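# Press the two marked drive blanks fully into the rack

## Task

The work order picture labels two drive blanks PUSH HOME. Push each of those two into the rack until it reaches its stop and latches, and leave every other blank where it is. The rack is loose on the table, so it must not tilt beyond a small amount, which counts as failure, and it must finish at its original spot. The blanks have to stay seated on their own, since anything held in place only by the robot at the end does not count.

## Robot and tools

Robot: two xArm7 arms, left_arm and right_arm, each with a parallel-jaw gripper and a wrist camera. Bases in the scene frame: left_arm at (+0.044, +0.358, 0) m, right_arm at (-0.017, -0.324, 0) m, both facing roughly +x. Scene frame: origin on the table surface midway between the arms, +x out over the table, +z up, left_arm on the +y side. The names left and right do not refer to image sides.

Gripper frame: fingers extend along the gripper's +z axis and close along its y axis. end_effector_position is the point between the pads when closed, about 2 cm short of the fingertips; closing pushes the tips about 10 mm further along +z. To press a blank with a closed gripper, point the gripper's +z into the slot direction and drive the tips against the blank face.

The 16-number row (used by execute_actions rows and by move target): one flat list covering both arms. Numbers 1-8 are left_arm: x, y, z (metres, scene frame), then qw, qx, qy, qz (orientation quaternion, w first, scene frame), then opening. Numbers 9-16 are the same eight for right_arm. Position and quaternion are absolute targets for the gripper, not offsets. Opening runs from -1 (closed) to +1 (fully open, 0.084 m). An arm meant to stay still must be sent its last reported position and the same quaternion you previously commanded (not the drifted one from a result) in every row. A target more than 0.6 m from that arm's last reported position along any gripper axis gets the call refused, and nothing moves.

Tools:
- execute_actions {actions, pictures}. actions is an empty list (just read the state, with pictures), one action {rows: up to 15 rows, steps: 4-15, default 15}, or one wait {steps: up to 300}. Each control step is 1/30 s; each row covers one step and the final row repeats to fill the remaining steps. The result arrives 4 steps before the action ends; those 4 steps run while you compose the next reply. A steps-only wait counts from the previous result. pictures: true adds camera images.
- move {target: one 16-number row, speed: 0.002-0.5 m/s, default 0.25; rotation limited to twice that in rad/s}. Both grippers follow straight lines to their targets and finish together, taking 0.5-10 s; paths longer than 10 s are cut short. The opening is applied at the start. Paths ignore obstacles and the other arm. Faster moves and targets placed further beyond a contact produce harder pushes. The result adds a move: line giving the ending (done, off_target, moving, held, fault), any limits that acted (paced = target clipped; held = a safety check blocked steps, after which the arm may jump fast), and each gripper's remaining distance to its target.
- wait {seconds: 0-10}: lets the scene run with no new command.
- zoom_image {camera: cam_high, cam_low, cam_left_wrist or cam_right_wrist, region: [x0, y0, x1, y1] pixels, at most 504x504, origin top-left}: closer look at that camera's latest image.
- show_instructions: shows the reference image (the work order) identifying which blanks are marked PUSH HOME.
- read_manual {section: "licences"}: URDF licence text only.
- finished_scene {scene}: ends the scene and grades it; irreversible.

Motion behaviour: every control step the commanded pose is clipped to within 70 mm and 16 degrees of the measured pose, then damped IK runs, favouring position over orientation. After an action the arm continues only to its last clipped pose, so long moves may need follow-up commands. Reported hand positions can be off, more so at long reach. Joint target speed is capped at 3.14 rad/s.

Result lines: the state line gives each gripper's position (m), quaternion, and linear/angular velocities; grip_measured is the actual finger opening on the command scale; Hand target shows where each arm is being driven (only when nothing is pending); pose unreachable means the clearance check altered or blocked a command; HELD marks blocked steps; joint torques are raw drive outputs with offsets and noise. TORQUE FAULT: a joint hit its load limit (waist and shoulder 46.5 N m, upper arm roll, elbow, forearm roll 27.9, wrist pitch and roll 18.6); the arm backs off, freezes for 10 s, and the rest of the call is dropped. MOTOR HOT appears from 65 °C; at 80 °C the arm is braked until cooled (OVER-TEMPERATURE FAULT).

Cameras: cam_high and cam_low are fixed, the wrist cameras ride on each hand; all 504x504. Calibration matrices are given per camera and may be slightly off.

Avoid: pushing so hard or fast that the loose rack slides or tilts; pushing blanks not marked on the work order; knocking anything off the table; arms colliding or pressing on each other; leaving a gripper pressed on a blank at the end; slams and torque faults. Approach slowly, press gently and in line with the slot, back off, and confirm visually that the blanks stay seated and the rack is unmoved before finishing.

Each tool is called after "Request:" as name(argument=value, ...), one argument or row to a line, values as JSON.

Reference images:

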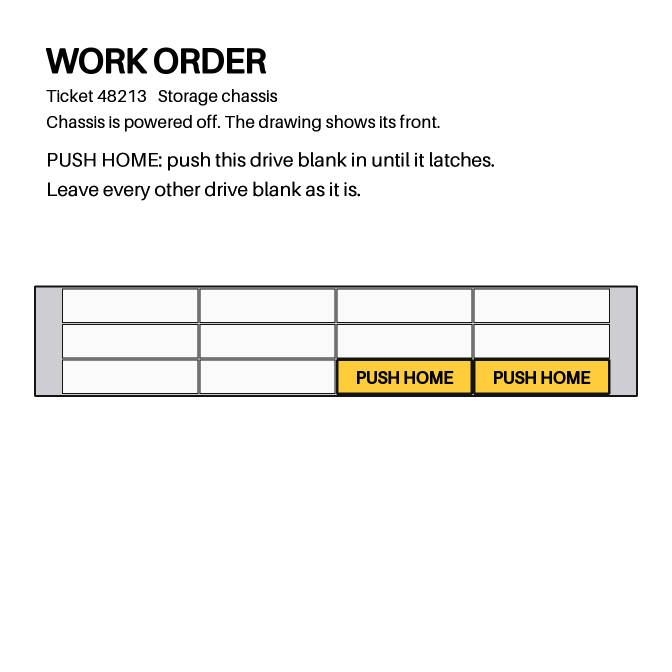

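## Session

Request:
execute_actions(
  actions=[],
)

Scene clock: 0.00 s of 4500.00 s.
left_arm: end_effector_position=(+0.3784, +0.8144, +0.3487) grip_measured=+1.00 end_effector_quat_wxyz=(-0.063, +0.894, -0.365, -0.254) end_effector_velocity=(-0.001, +0.000, +0.001) end_effector_angular_velocity=(+0.002, +0.000, +0.001) | right_arm: end_effector_position=(+0.4440, -0.5460, +0.2324) grip_measured=+1.00 end_effector_quat_wxyz=(-0.074, +0.342, +0.932, -0.094) end_effector_velocity=(+0.000, -0.000, +0.001) end_effector_angular_velocity=(-0.000, -0.002, -0.001)
Joint positions: left_arm=[ 0.674  0.384 -0.144  1.889  0.565  1.647  1.461  0.084] | right_arm=[-0.499  0.255  0.153  1.462 -0.23   1.368 -2.72   0.084]
Joint velocities: left_arm=[ 0.    -0.001  0.001 -0.     0.001 -0.    -0.    -0.   ] | right_arm=[-0.001 -0.001 -0.     0.001  0.     0.     0.    -0.   ]
Joint torques (N m, as the arm reports them, + toward a larger angle): no reading
Motor temperatures (°C, as the motors report them): left_arm=[34 34 32 38 34 40 32] | right_arm=[31 32 34 39 35 33 36]
Hand target (left_arm): +0.378, +0.814, +0.349; -0.063, +0.894, -0.365, -0.254
Hand target (right_arm): +0.444, -0.546, +0.232; -0.074, +0.342, +0.932, -0.094

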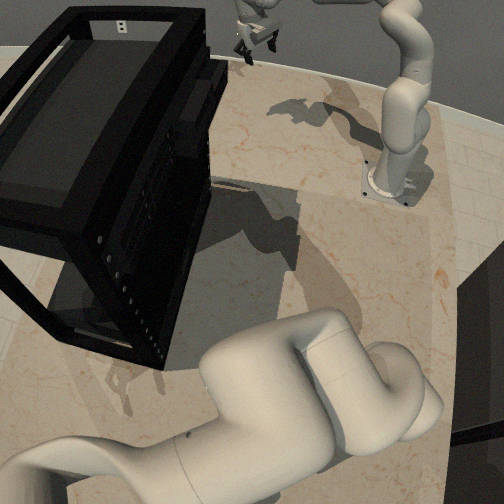

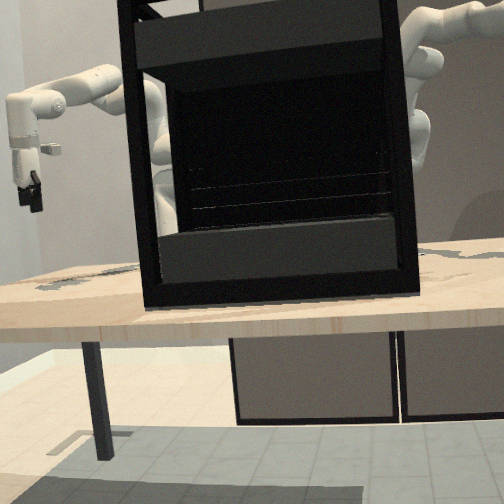

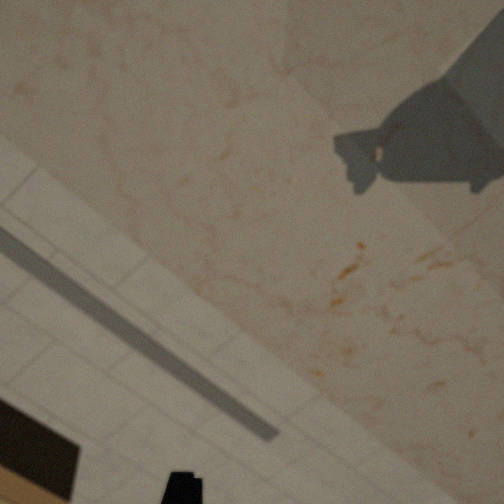

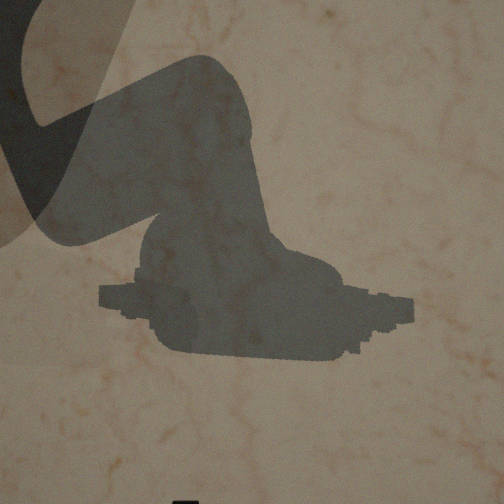

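Request:
zoom_image(
  camera="cam_high",
  region=[140, 40, 300, 240],
)

Request:
zoom_image(
  camera="cam_low",
  region=[100, 0, 440, 320],
)

Region (140, 40, 300, 240) of cam_high's 504x504 image, scaled by 2.520, with more detail than that image has; it fills the left 403 columns of this view, and the rest is white.

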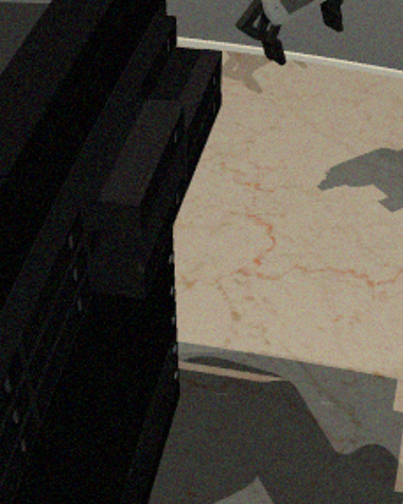

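Region (100, 0, 440, 320) of cam_low's 504x504 image, scaled by 1.482, with more detail than that image has; it fills the top 474 rows of this view, and the rest is white.

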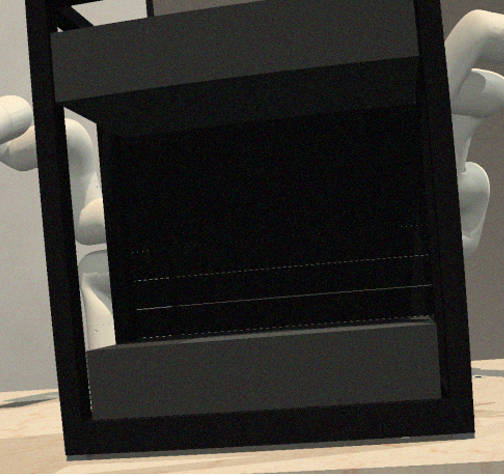

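Request:
move(
  target=[0.3784,0.8144,0.3487,-0.063,0.894,-0.365,-0.254,1, 0.25,-0.35,0.3,0,1,0,0,1],
  speed=0.3,
)

Request:
move(
  target=[0.3784,0.8144,0.3487,-0.063,0.894,-0.365,-0.254,1, 0.25,-0.25,0.25,0,0.707,0,0.707,-1],
  speed=0.3,
)

Scene clock: 6.30 s of 4500.00 s.
left_arm: end_effector_position=(+0.3784, +0.8144, +0.3487) grip_measured=+1.00 end_effector_quat_wxyz=(-0.063, +0.894, -0.365, -0.254) end_effector_velocity=(-0.000, -0.000, -0.000) end_effector_angular_velocity=(-0.001, -0.000, +0.001) | right_arm: end_effector_position=(+0.2500, -0.3499, +0.3006) grip_measured=+1.00 end_effector_quat_wxyz=(-0.001, +1.000, +0.002, +0.000) end_effector_velocity=(-0.001, +0.001, -0.000) end_effector_angular_velocity=(-0.002, +0.001, -0.007)
Joint positions: left_arm=[ 0.674  0.383 -0.144  1.889  0.565  1.647  1.46   0.084] | right_arm=[-0.572 -0.787  0.321  0.714  0.228  1.476 -0.365  0.084]
Joint velocities: left_arm=[ 0.     0.     0.     0.    -0.001  0.    -0.     0.   ] | right_arm=[-0.001 -0.004  0.004 -0.002  0.002  0.002  0.009  0.   ]
Joint torques (N m, as the arm reports them, + toward a larger angle): left_arm=[  0.59 -27.8   -0.39  13.13   0.68  -0.65   0.19] | right_arm=[ 1.79  0.12 -3.82 23.01 -0.67 -1.31  0.35]
Motor temperatures (°C, as the motors report them): left_arm=[34 35 32 39 34 40 32] | right_arm=[31 32 34 41 35 33 36]
Hand target (left_arm): +0.378, +0.814, +0.349; -0.063, +0.894, -0.365, -0.254
Hand target (right_arm): +0.250, -0.350, +0.301; -0.001, +1.000, +0.001, +0.001
Off the commanded pose (left_arm): 0.000 m, 0 deg.
Off the commanded pose (right_arm): 0.001 m, 0 deg.
Kept back: nothing.
move: done
camera_calibration (this result's frames):
cam_left_wrist: T_world_to_cam=[[-0.672186, -0.737381, 0.0665996, 0.863721], [-0.610463, 0.602884, 0.513679, -0.37378], [-0.418929, 0.304631, -0.855394, 0.336033], [0, 0, 0, 1]] pos_world=[0.493176, 0.759871, 0.42192]
cam_right_wrist: T_world_to_cam=[[-0.00574293, -0.999612, -0.0272454, -0.304602], [-0.999982, 0.00578535, -0.00147833, 0.321565], [0.00163538, 0.0272364, -0.999628, 0.439369], [0, 0, 0, 1]] pos_world=[0.319091, -0.318311, 0.431382]

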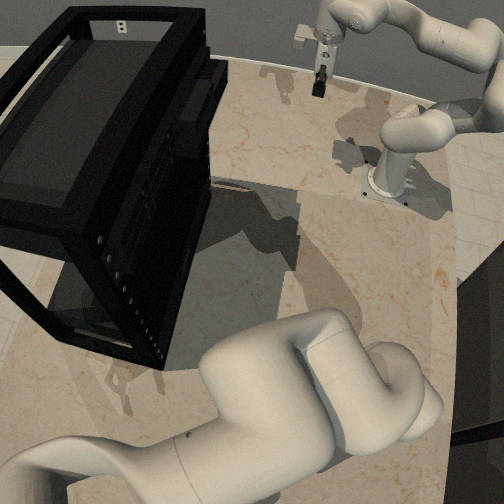

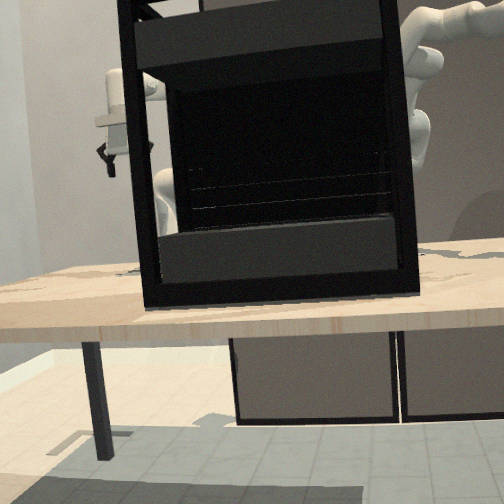

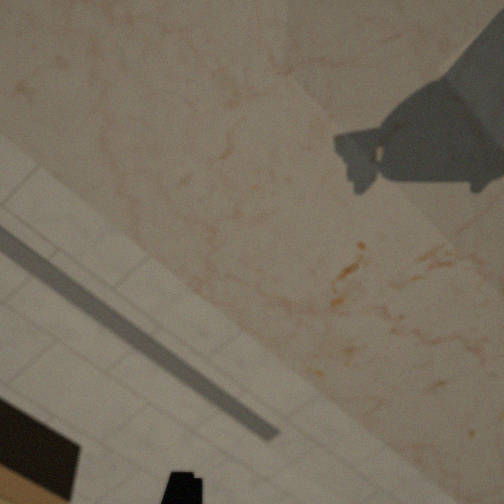

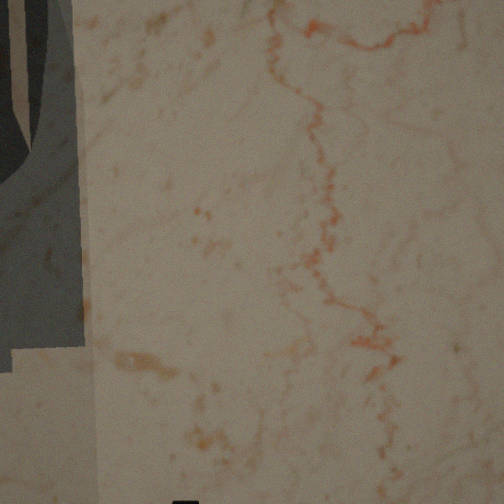

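Scene clock: 9.27 s of 4500.00 s.
left_arm: end_effector_position=(+0.3784, +0.8144, +0.3487) grip_measured=+1.00 end_effector_quat_wxyz=(-0.063, +0.894, -0.365, -0.254) end_effector_velocity=(-0.000, +0.000, +0.000) end_effector_angular_velocity=(+0.001, +0.000, +0.000) | right_arm: end_effector_position=(+0.2504, -0.3006, +0.2755) grip_measured=-1.00 end_effector_quat_wxyz=(-0.004, +0.924, +0.003, +0.381) end_effector_velocity=(-0.000, -0.000, +0.000) end_effector_angular_velocity=(-0.000, -0.001, -0.001)
Joint positions: left_arm=[ 0.674  0.383 -0.144  1.889  0.565  1.647  1.46   0.084] | right_arm=[-0.264 -1.729  0.379  0.029  0.601  1.002 -0.302  0.   ]
Joint velocities: left_arm=[-0.    -0.     0.     0.     0.001 -0.     0.     0.   ] | right_arm=[-0.001 -0.    -0.     0.    -0.     0.    -0.     0.   ]
Joint torques (N m, as the arm reports them, + toward a larger angle): left_arm=[  0.64 -27.83  -0.56  13.18   0.58  -0.66   0.01] | right_arm=[ 1.88  6.83 -3.32 21.26 -0.68 -1.69  0.26]
Motor temperatures (°C, as the motors report them): left_arm=[34 35 32 40 34 40 32] | right_arm=[31 32 34 41 35 33 36]
Hand target (left_arm): +0.378, +0.814, +0.349; -0.063, +0.894, -0.365, -0.254
Hand target (right_arm): +0.250, -0.301, +0.276; -0.004, +0.924, +0.003, +0.381
Off the commanded pose (left_arm): 0.000 m, 0 deg.
Off the commanded pose (right_arm): 0.057 m, 45 deg; orientation clipped at the last step of the last action.
Kept back: nothing.
move: held (right_arm); limits=paced,held; held on 43 of 89 steps (right_arm), including the last (right_arm)
pose unreachable (right arm): on one or more control steps of this call this arm could not follow its commanded pose, so it was not sent that pose on those steps. On the call's last step it was still not sent that pose. It may still have moved: this result reports where it is.
cause: the commanded pose would bring two parts of the arm too close to each other (joints 2 (shoulder) to 5 (forearm roll) lie between them).
camera_calibration (this result's frames):
cam_left_wrist: T_world_to_cam=[[-0.672187, -0.73738, 0.0666004, 0.86372], [-0.610462, 0.602886, 0.513677, -0.373781], [-0.418928, 0.30463, -0.855395, 0.336033], [0, 0, 0, 1]] pos_world=[0.493176, 0.759871, 0.42192]
cam_right_wrist: T_world_to_cam=[[0.0193337, -0.999388, -0.029137, -0.261665], [-0.708769, 0.00685454, -0.705408, 0.443045], [0.705176, 0.0342895, -0.708203, 0.158547], [0, 0, 0, 1]] pos_world=[0.207272, -0.269978, 0.417187]

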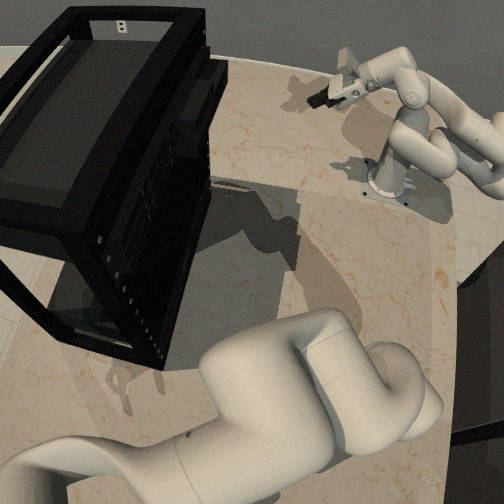

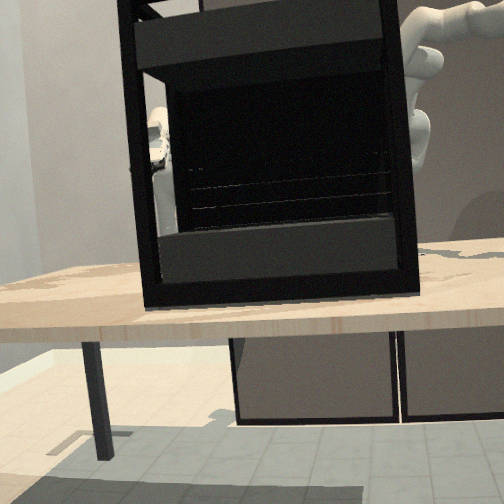

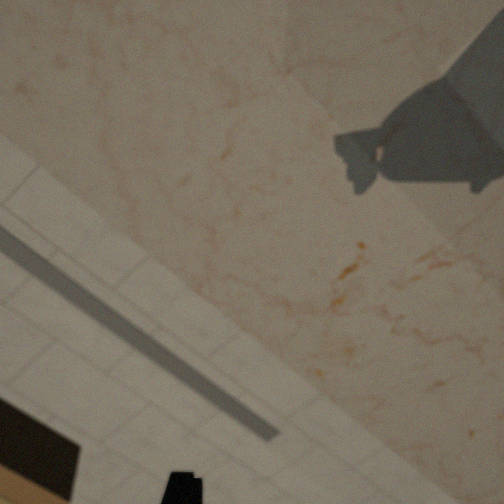

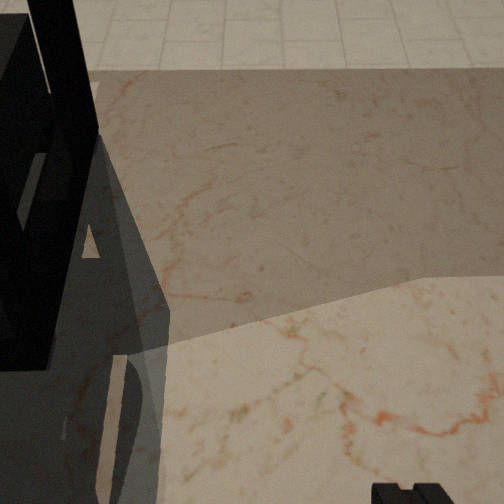

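Request:
move(
  target=[0.3784,0.8144,0.3487,-0.063,0.894,-0.365,-0.254,1, 0.25,0.0,0.25,0,0.819,0,0.574,-1],
  speed=0.3,
)

Scene clock: 10.87 s of 4500.00 s.
left_arm: end_effector_position=(+0.3784, +0.8144, +0.3487) grip_measured=+1.00 end_effector_quat_wxyz=(-0.063, +0.894, -0.365, -0.254) end_effector_velocity=(+0.000, -0.000, -0.000) end_effector_angular_velocity=(-0.000, -0.000, -0.000) | right_arm: end_effector_position=(+0.2456, -0.2534, +0.2722) grip_measured=-1.00 end_effector_quat_wxyz=(-0.012, +0.914, +0.008, +0.405) end_effector_velocity=(-0.000, +0.000, -0.000) end_effector_angular_velocity=(-0.001, +0.001, +0.001)
Joint positions: left_arm=[ 0.674  0.383 -0.144  1.889  0.565  1.647  1.46   0.084] | right_arm=[-0.095 -1.836  0.596  0.006  0.71   1.013 -0.126  0.   ]
Joint velocities: left_arm=[-0.  0. -0.  0. -0. -0.  0.  0.] | right_arm=[ 0.001  0.001  0.     0.    -0.     0.    -0.     0.   ]
Joint torques (N m, as the arm reports them, + toward a larger angle): left_arm=[  0.47 -27.6   -0.55  13.31   0.63  -0.64   0.22] | right_arm=[ 1.59  6.82 -4.01 18.11 -0.66 -1.83  0.5 ]
Motor temperatures (°C, as the motors report them): left_arm=[34 35 32 40 34 40 32] | right_arm=[31 32 34 41 35 33 36]
Hand target (left_arm): +0.378, +0.814, +0.349; -0.063, +0.894, -0.365, -0.254
Hand target (right_arm): +0.246, -0.253, +0.272; -0.012, +0.914, +0.008, +0.405
Off the commanded pose (left_arm): 0.000 m, 0 deg.
Off the commanded pose (right_arm): 0.254 m, 22 deg; position and orientation clipped at the last step of the last action.
Kept back: nothing.
move: held (right_arm); limits=paced,held; held on 29 of 40 steps (right_arm), including the last (right_arm)
pose unreachable (right arm): on one or more control steps of this call this arm could not follow its commanded pose, so it was not sent that pose on those steps. On the call's last step it was still not sent that pose. It may still have moved: this result reports where it is.
cause: the commanded pose would bring two parts of the arm too close to each other (joints 3 (upper arm roll) to 5 (forearm roll) lie between them).
camera_calibration (this result's frames):
cam_left_wrist: T_world_to_cam=[[-0.672187, -0.73738, 0.0666005, 0.86372], [-0.610462, 0.602886, 0.513677, -0.373781], [-0.418928, 0.30463, -0.855395, 0.336034], [0, 0, 0, 1]] pos_world=[0.493176, 0.759871, 0.42192]
cam_right_wrist: T_world_to_cam=[[0.0380547, -0.998517, -0.0389197, -0.216234], [-0.671317, 0.00330389, -0.741163, 0.436572], [0.740192, 0.0543322, -0.670196, 0.144116], [0, 0, 0, 1]] pos_world=[0.194633, -0.225186, 0.411741]

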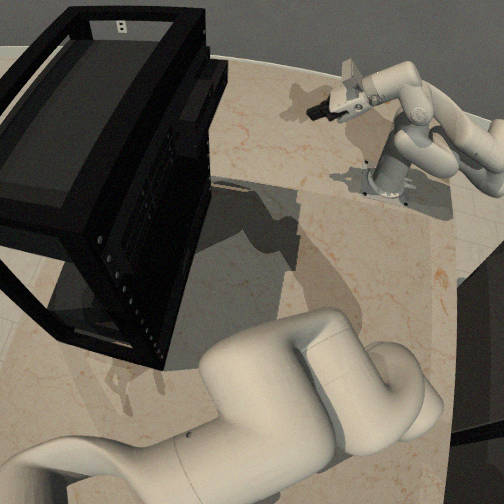

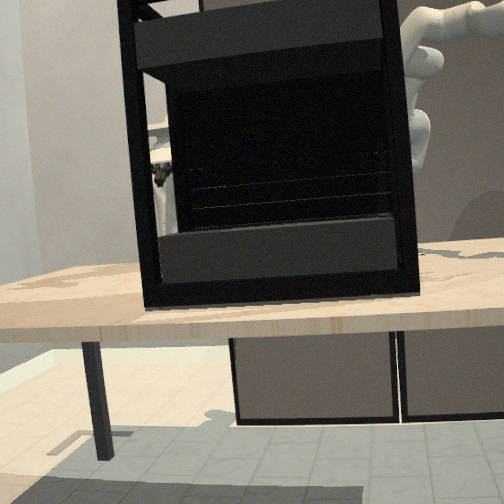

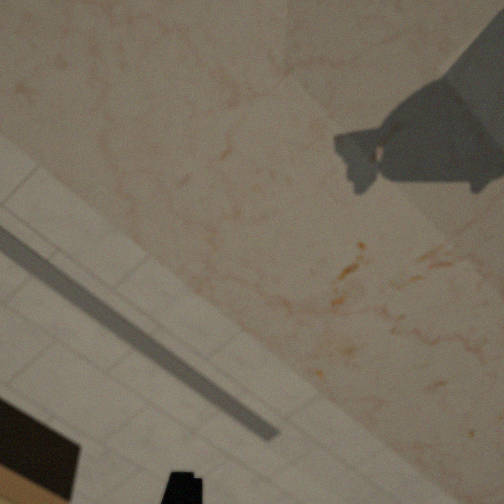

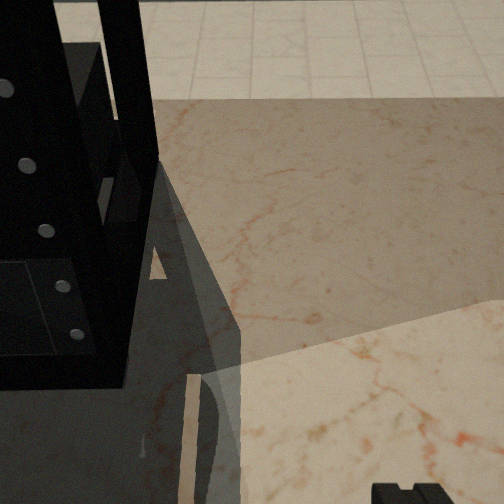

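Request:
move(
  target=[0.3784,0.8144,0.3487,-0.063,0.894,-0.365,-0.254,1, 0.3,-0.2,0.25,0,1,0,0,-1],
  speed=0.3,
)

Request:
move(
  target=[0.3784,0.8144,0.3487,-0.063,0.894,-0.365,-0.254,1, 0.33,0.0,0.2,0,0.866,0,0.5,-1],
  speed=0.3,
)

Scene clock: 15.10 s of 4500.00 s.
left_arm: end_effector_position=(+0.3784, +0.8144, +0.3487) grip_measured=+1.00 end_effector_quat_wxyz=(-0.063, +0.894, -0.365, -0.254) end_effector_velocity=(+0.000, -0.000, +0.000) end_effector_angular_velocity=(+0.001, -0.000, -0.001) | right_arm: end_effector_position=(+0.3001, -0.2005, +0.2506) grip_measured=-1.00 end_effector_quat_wxyz=(-0.002, +1.000, -0.001, +0.001) end_effector_velocity=(+0.001, +0.001, +0.001) end_effector_angular_velocity=(-0.004, +0.008, +0.000)
Joint positions: left_arm=[ 0.674  0.383 -0.144  1.889  0.565  1.647  1.46   0.084] | right_arm=[-0.578 -0.679  0.759  0.765  0.465  1.321 -0.061  0.   ]
Joint velocities: left_arm=[-0.    -0.    -0.     0.     0.001 -0.     0.001  0.   ] | right_arm=[-0.007  0.011  0.008  0.012 -0.007  0.006  0.005  0.   ]
Joint torques (N m, as the arm reports them, + toward a larger angle): left_arm=[  0.14 -27.76  -0.69  13.14   0.71  -0.57   0.19] | right_arm=[ 1.62  0.56 -7.34 21.43 -0.85 -1.14  0.2 ]
Motor temperatures (°C, as the motors report them): left_arm=[34 35 32 40 34 40 32] | right_arm=[31 32 34 42 35 33 36]
Hand target (left_arm): +0.378, +0.814, +0.349; -0.063, +0.894, -0.365, -0.254
Hand target (right_arm): +0.300, -0.200, +0.251; -0.002, +1.000, -0.001, +0.000
Off the commanded pose (left_arm): 0.000 m, 0 deg.
Off the commanded pose (right_arm): 0.001 m, 0 deg.
Kept back: nothing.
move: done
camera_calibration (this result's frames):
cam_left_wrist: T_world_to_cam=[[-0.672187, -0.73738, 0.0666005, 0.86372], [-0.610463, 0.602886, 0.513677, -0.373781], [-0.418928, 0.30463, -0.855395, 0.336034], [0, 0, 0, 1]] pos_world=[0.493176, 0.759871, 0.42192]
cam_right_wrist: T_world_to_cam=[[-0.011381, -0.999523, -0.028715, -0.154241], [-0.999931, 0.0114568, -0.00247463, 0.372135], [0.00280243, 0.0286848, -0.999585, 0.385155], [0, 0, 0, 1]] pos_world=[0.369275, -0.169479, 0.381487]

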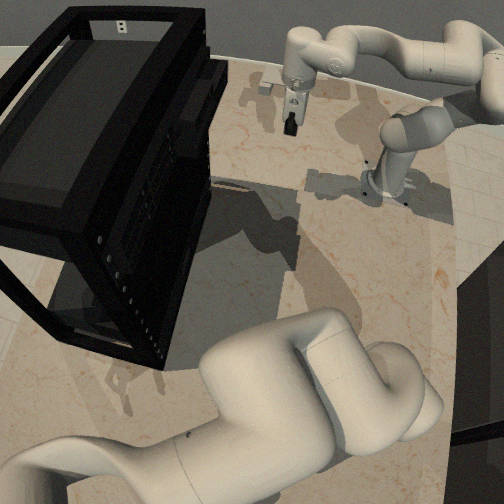

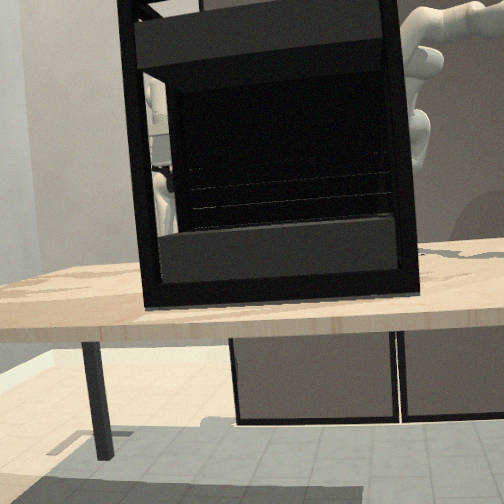

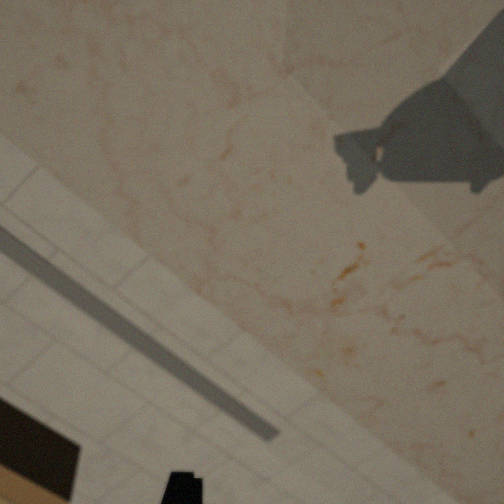

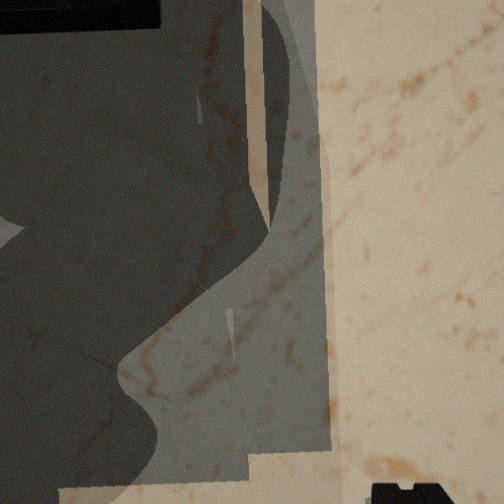

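Scene clock: 17.33 s of 4500.00 s.
left_arm: end_effector_position=(+0.3784, +0.8144, +0.3487) grip_measured=+1.00 end_effector_quat_wxyz=(-0.063, +0.894, -0.365, -0.254) end_effector_velocity=(+0.000, -0.000, +0.000) end_effector_angular_velocity=(-0.000, -0.000, -0.001) | right_arm: end_effector_position=(+0.3292, -0.0001, +0.1995) grip_measured=-1.00 end_effector_quat_wxyz=(+0.001, +0.867, -0.000, +0.499) end_effector_velocity=(-0.001, +0.003, -0.001) end_effector_angular_velocity=(-0.001, -0.007, +0.003)
Joint positions: left_arm=[ 0.674  0.383 -0.144  1.889  0.565  1.647  1.46   0.084] | right_arm=[-0.474 -1.254  1.619  0.565  1.014  0.26   0.469  0.   ]
Joint velocities: left_arm=[-0.    -0.    -0.     0.    -0.     0.     0.001  0.   ] | right_arm=[-0.001 -0.009  0.009  0.006 -0.001 -0.002  0.011  0.   ]
Joint torques (N m, as the arm reports them, + toward a larger angle): left_arm=[  0.33 -27.51  -0.6   13.23   0.71  -0.67   0.17] | right_arm=[  1.94   9.13 -13.64   4.97  -0.51  -1.67   0.25]
Motor temperatures (°C, as the motors report them): left_arm=[34 35 32 41 34 40 32] | right_arm=[31 32 34 41 35 33 36]
Hand target (left_arm): +0.378, +0.814, +0.349; -0.063, +0.894, -0.365, -0.254
Hand target (right_arm): +0.329, +0.000, +0.199; +0.001, +0.867, +0.000, +0.499
Off the commanded pose (left_arm): 0.000 m, 0 deg.
Off the commanded pose (right_arm): 0.001 m, 0 deg.
Kept back: nothing.
move: done
camera_calibration (this result's frames):
cam_left_wrist: T_world_to_cam=[[-0.672187, -0.73738, 0.0666004, 0.86372], [-0.610463, 0.602886, 0.513677, -0.373781], [-0.418928, 0.30463, -0.855395, 0.336034], [0, 0, 0, 1]] pos_world=[0.493176, 0.759871, 0.42192]
cam_right_wrist: T_world_to_cam=[[0.0164072, -0.999694, -0.0185212, 0.033724], [-0.501978, 0.00778427, -0.864845, 0.406986], [0.864725, 0.023487, -0.501697, -0.054864], [0, 0, 0, 1]] pos_world=[0.251187, 0.0318342, 0.325079]

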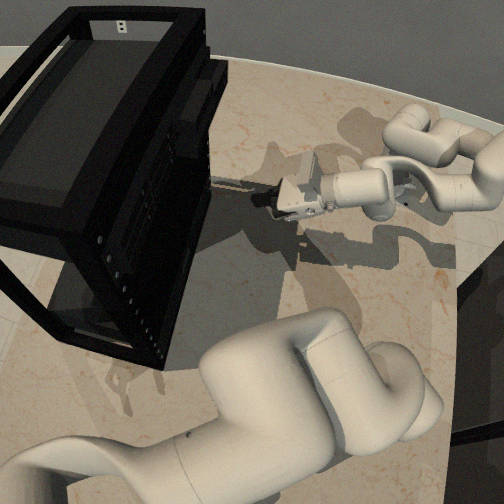

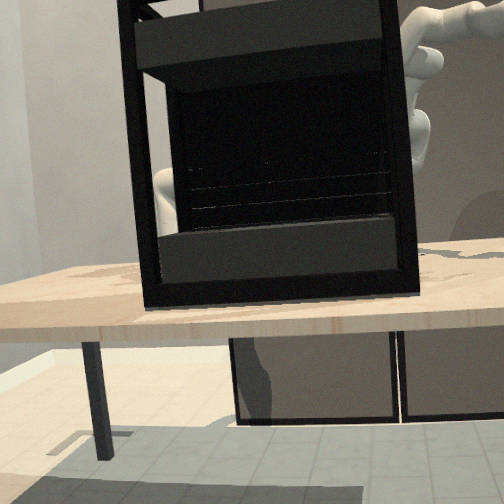

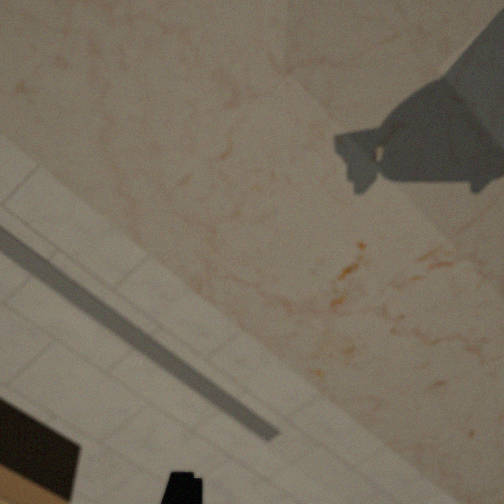

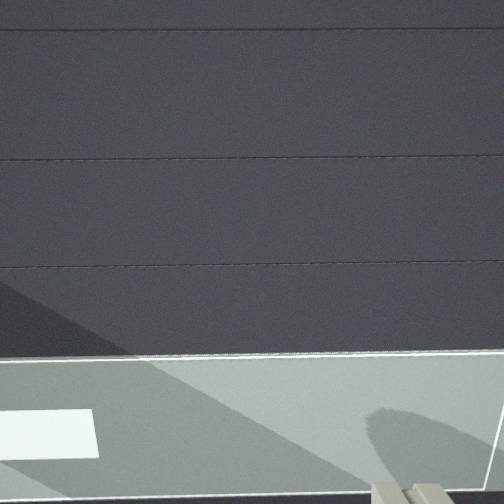

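Request:
move(
  target=[0.3784,0.8144,0.3487,-0.063,0.894,-0.365,-0.254,1, 0.28,0.02,0.36,0,0.707,0,0.707,-1],
  speed=0.3,
)

Scene clock: 19.07 s of 4500.00 s.
left_arm: end_effector_position=(+0.3784, +0.8144, +0.3487) grip_measured=+1.00 end_effector_quat_wxyz=(-0.063, +0.894, -0.365, -0.254) end_effector_velocity=(-0.000, +0.000, -0.000) end_effector_angular_velocity=(+0.000, +0.000, +0.000) | right_arm: end_effector_position=(+0.2803, +0.0195, +0.3594) grip_measured=-1.00 end_effector_quat_wxyz=(+0.000, +0.708, +0.000, +0.707) end_effector_velocity=(-0.001, +0.001, +0.002) end_effector_angular_velocity=(+0.000, -0.007, +0.002)
Joint positions: left_arm=[ 0.674  0.383 -0.144  1.889  0.565  1.647  1.46   0.084] | right_arm=[-0.322 -1.786  1.418  0.544  0.804  0.354  0.716  0.   ]
Joint velocities: left_arm=[ 0.  0.  0.  0.  0.  0. -0. -0.] | right_arm=[ 0.    -0.006 -0.003  0.002 -0.003  0.001  0.002  0.   ]
Joint torques (N m, as the arm reports them, + toward a larger angle): left_arm=[  0.68 -27.46  -0.66  13.21   0.76  -0.72   0.22] | right_arm=[  1.68   9.89 -13.62  -1.27  -0.26  -0.96   0.44]
Motor temperatures (°C, as the motors report them): left_arm=[34 35 32 41 34 40 32] | right_arm=[31 32 34 41 35 33 36]
Hand target (left_arm): +0.378, +0.814, +0.349; -0.063, +0.894, -0.365, -0.254
Hand target (right_arm): +0.280, +0.020, +0.360; +0.000, +0.707, +0.000, +0.707
Off the commanded pose (left_arm): 0.000 m, 0 deg.
Off the commanded pose (right_arm): 0.001 m, 0 deg.
Kept back: nothing.
move: done
camera_calibration (this result's frames):
cam_left_wrist: T_world_to_cam=[[-0.672187, -0.73738, 0.0666004, 0.86372], [-0.610463, 0.602885, 0.513677, -0.37378], [-0.418928, 0.30463, -0.855395, 0.336034], [0, 0, 0, 1]] pos_world=[0.493176, 0.759871, 0.42192]
cam_right_wrist: T_world_to_cam=[[0.0254161, -0.999647, -0.00776788, 0.0506742], [-0.000812682, 0.00774973, -0.99997, 0.428655], [0.999677, 0.0254216, -0.000615428, -0.150749], [0, 0, 0, 1]] pos_world=[0.149761, 0.0511667, 0.428943]

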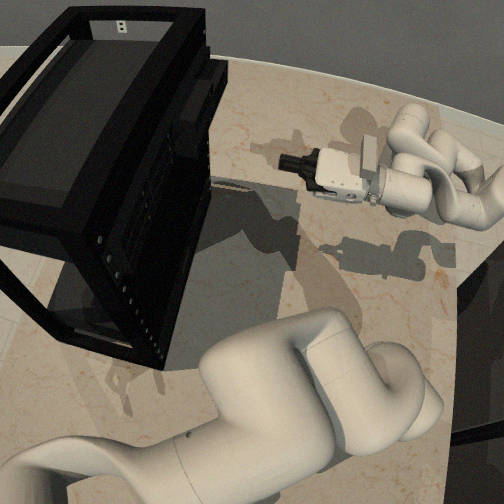

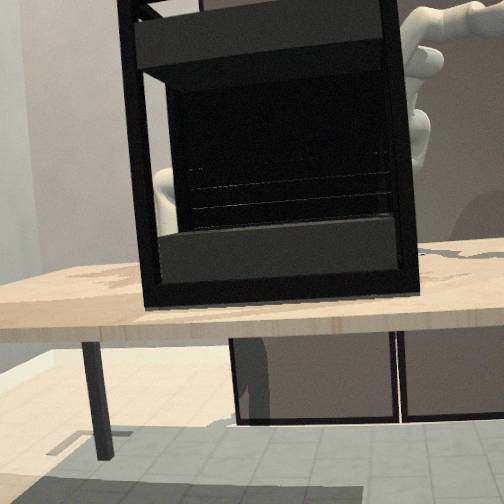

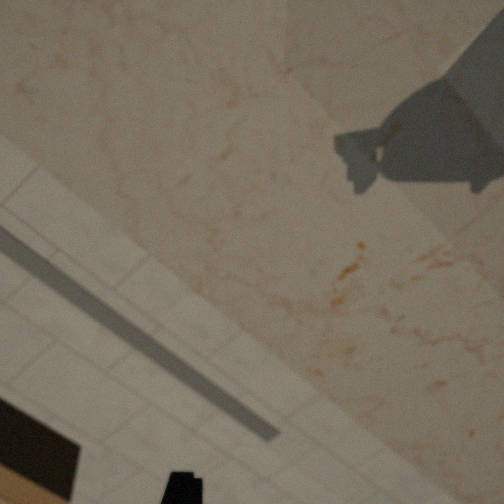

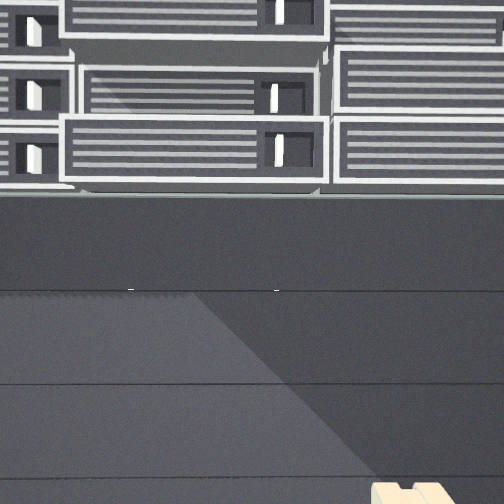

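Request:
move(
  target=[0.3784,0.8144,0.3487,-0.063,0.894,-0.365,-0.254,1, 0.37,0.083,0.467,0.5,0.5,0.5,0.5,-1],
  speed=0.2,
)

Scene clock: 24.80 s of 4500.00 s.
left_arm: end_effector_position=(+0.3784, +0.8144, +0.3487) grip_measured=+1.00 end_effector_quat_wxyz=(-0.063, +0.894, -0.365, -0.254) end_effector_velocity=(+0.000, -0.000, +0.000) end_effector_angular_velocity=(+0.000, -0.001, -0.000) | right_arm: end_effector_position=(+0.3700, +0.0823, +0.4683) grip_measured=-1.00 end_effector_quat_wxyz=(+0.501, +0.500, +0.498, +0.501) end_effector_velocity=(+0.001, -0.000, +0.001) end_effector_angular_velocity=(-0.006, -0.000, -0.001)
Joint positions: left_arm=[ 0.674  0.383 -0.144  1.889  0.565  1.647  1.46   0.084] | right_arm=[-0.681 -1.296  1.22   0.924  0.069  0.201 -0.508  0.   ]
Joint velocities: left_arm=[-0. -0.  0.  0. -0. -0. -0. -0.] | right_arm=[-0.002  0.002 -0.001  0.003 -0.003  0.001 -0.005  0.   ]
Joint torques (N m, as the arm reports them, + toward a larger angle): left_arm=[  0.48 -27.86  -0.55  13.22   0.64  -0.61   0.24] | right_arm=[  1.73  12.05 -15.56   9.13   0.25  -0.62   0.37]
Motor temperatures (°C, as the motors report them): left_arm=[34 35 32 41 34 40 32] | right_arm=[31 32 36 40 35 33 36]
Hand target (left_arm): +0.378, +0.814, +0.349; -0.063, +0.894, -0.365, -0.254
Hand target (right_arm): +0.370, +0.082, +0.468; +0.501, +0.500, +0.499, +0.500
Off the commanded pose (left_arm): 0.000 m, 0 deg.
Off the commanded pose (right_arm): 0.001 m, 0 deg.
Kept back: nothing.
move: done
camera_calibration (this result's frames):
cam_left_wrist: T_world_to_cam=[[-0.672187, -0.73738, 0.0666004, 0.86372], [-0.610463, 0.602886, 0.513677, -0.373781], [-0.418928, 0.30463, -0.855395, 0.336034], [0, 0, 0, 1]] pos_world=[0.493176, 0.759871, 0.42192]
cam_right_wrist: T_world_to_cam=[[0.0228493, -0.0104811, 0.999684, -0.440169], [-0.00140737, -0.999944, -0.0104516, 0.156881], [0.999738, -0.00116812, -0.0228628, -0.229395], [0, 0, 0, 1]] pos_world=[0.239613, 0.151991, 0.436425]

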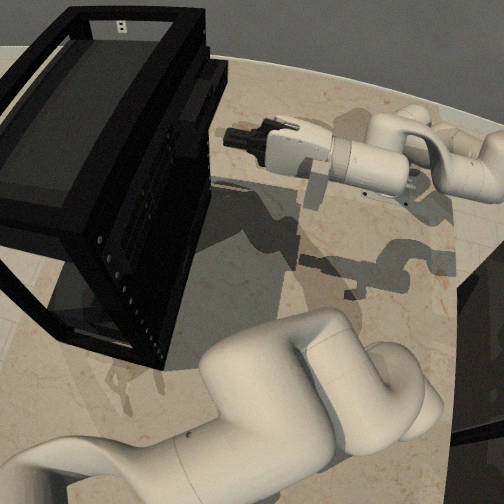

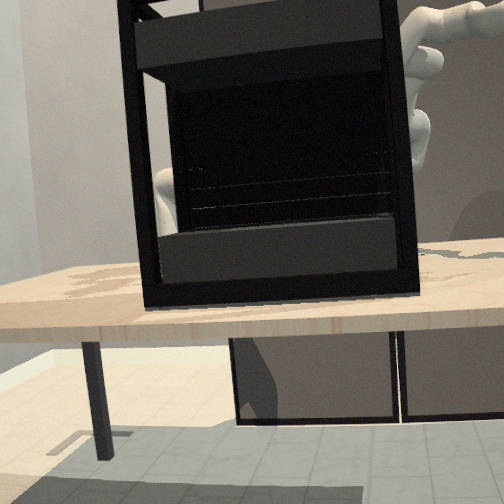

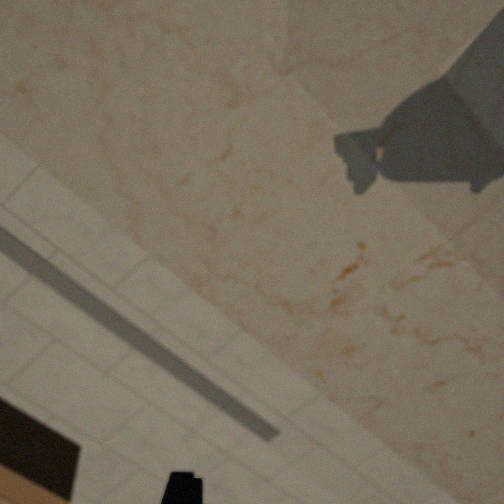

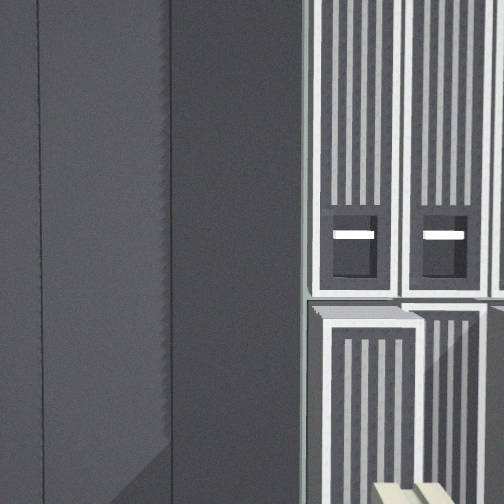

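Request:
move(
  target=[0.3784,0.8144,0.3487,-0.063,0.894,-0.365,-0.254,1, 0.41,0.083,0.463,0.5,0.5,0.5,0.5,-1],
  speed=0.1,
)

Request:
move(
  target=[0.3784,0.8144,0.3487,-0.063,0.894,-0.365,-0.254,1, 0.435,0.083,0.463,0.5,0.5,0.5,0.5,-1],
  speed=0.02,
)

Scene clock: 26.37 s of 4500.00 s.
left_arm: end_effector_position=(+0.3784, +0.8144, +0.3487) grip_measured=+1.00 end_effector_quat_wxyz=(-0.063, +0.894, -0.365, -0.254) end_effector_velocity=(+0.001, -0.000, -0.000) end_effector_angular_velocity=(-0.001, -0.001, -0.001) | right_arm: end_effector_position=(+0.4095, +0.0835, +0.4636) grip_measured=-1.00 end_effector_quat_wxyz=(+0.500, +0.500, +0.500, +0.501) end_effector_velocity=(+0.003, +0.000, +0.000) end_effector_angular_velocity=(-0.000, -0.000, -0.000)
Joint positions: left_arm=[ 0.674  0.383 -0.144  1.889  0.565  1.647  1.46   0.084] | right_arm=[-0.803 -1.256  1.267  0.979  0.069  0.129 -0.503  0.   ]
Joint velocities: left_arm=[-0.     0.    -0.001  0.    -0.001 -0.     0.    -0.   ] | right_arm=[-0.008  0.002  0.003  0.005 -0.001 -0.003  0.     0.   ]
Joint torques (N m, as the arm reports them, + toward a larger angle): left_arm=[  0.61 -27.4   -0.51  13.04   0.69  -0.69   0.13] | right_arm=[ -1.83  13.74 -14.98   8.95   0.    -0.5    0.43]
Motor temperatures (°C, as the motors report them): left_arm=[34 35 32 41 34 40 32] | right_arm=[31 32 36 40 35 33 36]
Hand target (left_arm): +0.378, +0.814, +0.349; -0.063, +0.894, -0.365, -0.254
Hand target (right_arm): +0.410, +0.083, +0.463; +0.500, +0.500, +0.500, +0.500
Off the commanded pose (left_arm): 0.000 m, 0 deg.
Off the commanded pose (right_arm): 0.001 m, 0 deg.
Kept back: nothing.
move: done
camera_calibration (this result's frames):
cam_left_wrist: T_world_to_cam=[[-0.672187, -0.73738, 0.0666004, 0.86372], [-0.610462, 0.602886, 0.513677, -0.373781], [-0.418928, 0.30463, -0.855395, 0.336034], [0, 0, 0, 1]] pos_world=[0.493176, 0.759871, 0.42192]
cam_right_wrist: T_world_to_cam=[[0.0243554, -0.0091657, 0.999661, -0.437095], [0.0014395, -0.999957, -0.00920348, 0.156293], [0.999702, 0.00166317, -0.0243412, -0.268471], [0, 0, 0, 1]] pos_world=[0.278812, 0.152726, 0.43185]

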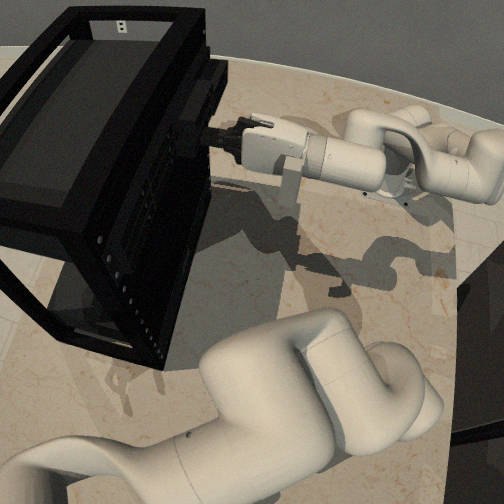

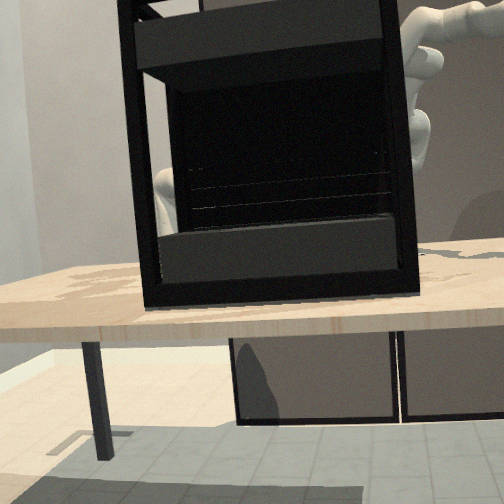

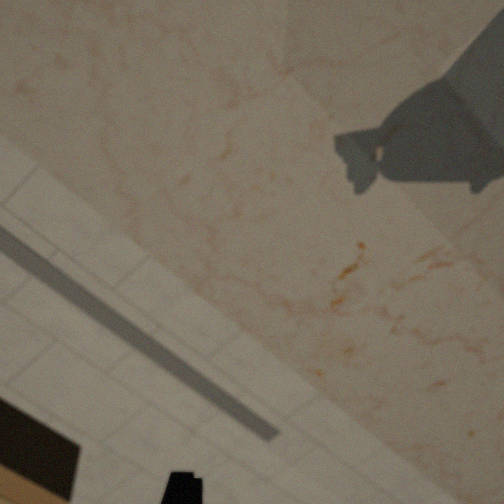

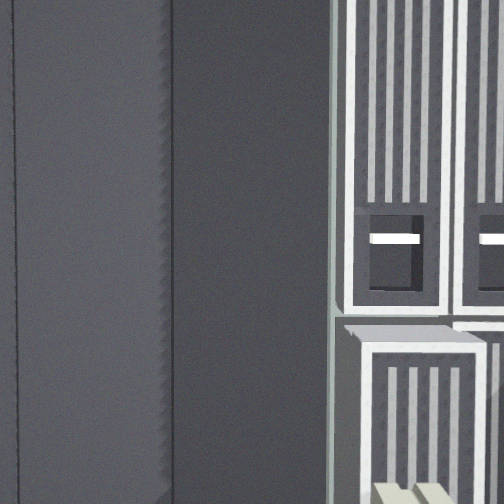

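Scene clock: 27.93 s of 4500.00 s.
left_arm: end_effector_position=(+0.3784, +0.8144, +0.3487) grip_measured=+1.00 end_effector_quat_wxyz=(-0.063, +0.894, -0.365, -0.254) end_effector_velocity=(-0.000, +0.000, +0.000) end_effector_angular_velocity=(+0.000, -0.000, +0.000) | right_arm: end_effector_position=(+0.4348, +0.0834, +0.4630) grip_measured=-1.00 end_effector_quat_wxyz=(+0.500, +0.500, +0.500, +0.500) end_effector_velocity=(+0.001, -0.001, -0.002) end_effector_angular_velocity=(-0.002, +0.003, -0.002)
Joint positions: left_arm=[ 0.674  0.383 -0.144  1.889  0.565  1.647  1.46   0.084] | right_arm=[-0.885 -1.23   1.295  1.024  0.067  0.094 -0.502  0.   ]
Joint velocities: left_arm=[-0.    -0.     0.001  0.    -0.    -0.     0.    -0.   ] | right_arm=[-0.003  0.001  0.003 -0.    -0.001  0.     0.     0.   ]
Joint torques (N m, as the arm reports them, + toward a larger angle): left_arm=[  0.29 -27.74  -0.36  13.45   0.56  -0.72   0.22] | right_arm=[ -4.79  14.28 -15.19   4.93   0.06   0.61   0.46]
Motor temperatures (°C, as the motors report them): left_arm=[34 35 32 41 34 40 32] | right_arm=[31 32 36 40 35 33 36]
Hand target (left_arm): +0.378, +0.814, +0.349; -0.063, +0.894, -0.365, -0.254
Hand target (right_arm): +0.435, +0.083, +0.463; +0.500, +0.500, +0.500, +0.500
Off the commanded pose (left_arm): 0.000 m, 0 deg.
Off the commanded pose (right_arm): 0.000 m, 0 deg.
Kept back: nothing.
move: done
camera_calibration (this result's frames):
cam_left_wrist: T_world_to_cam=[[-0.672187, -0.73738, 0.0666004, 0.86372], [-0.610462, 0.602886, 0.513677, -0.373781], [-0.418928, 0.30463, -0.855395, 0.336034], [0, 0, 0, 1]] pos_world=[0.493176, 0.759871, 0.42192]
cam_right_wrist: T_world_to_cam=[[0.0253115, -0.00861195, 0.999643, -0.437578], [0.00114792, -0.999962, -0.00864377, 0.156031], [0.999679, 0.0013663, -0.0253007, -0.293316], [0, 0, 0, 1]] pos_world=[0.304118, 0.152657, 0.431349]

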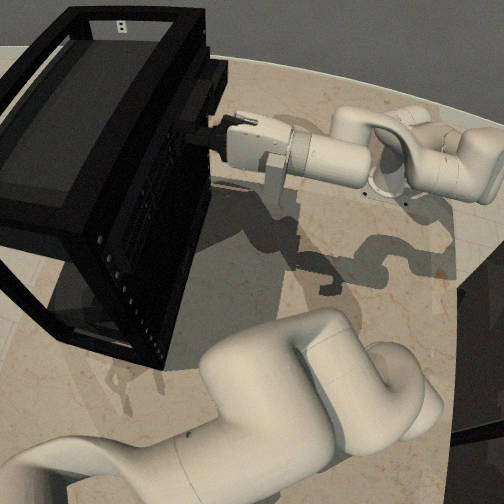

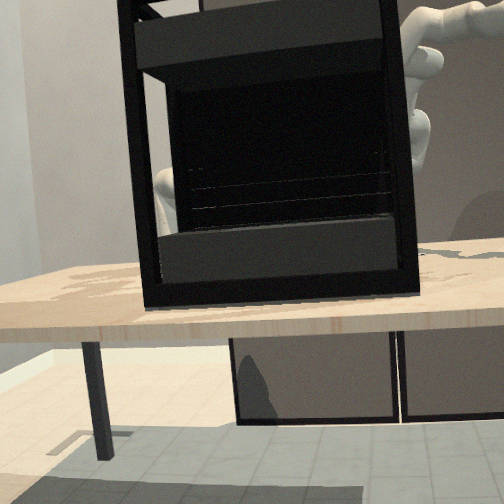

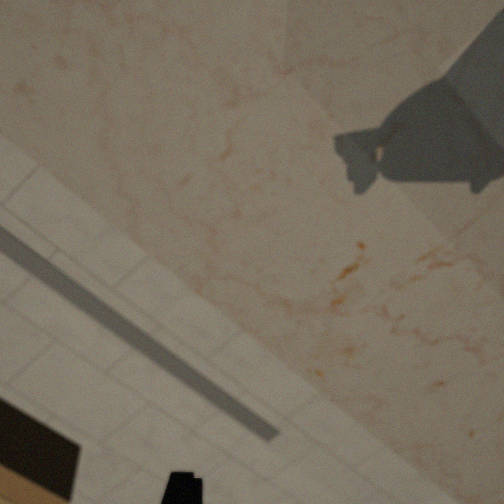

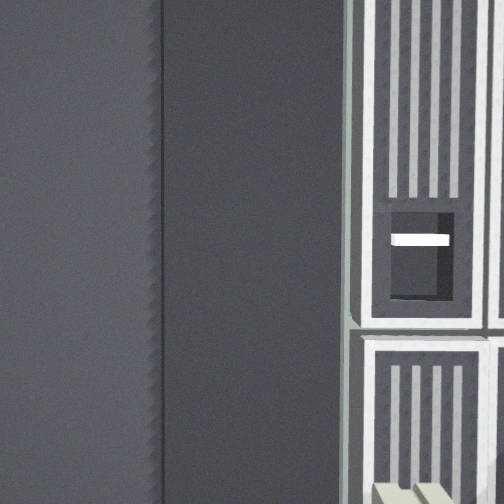

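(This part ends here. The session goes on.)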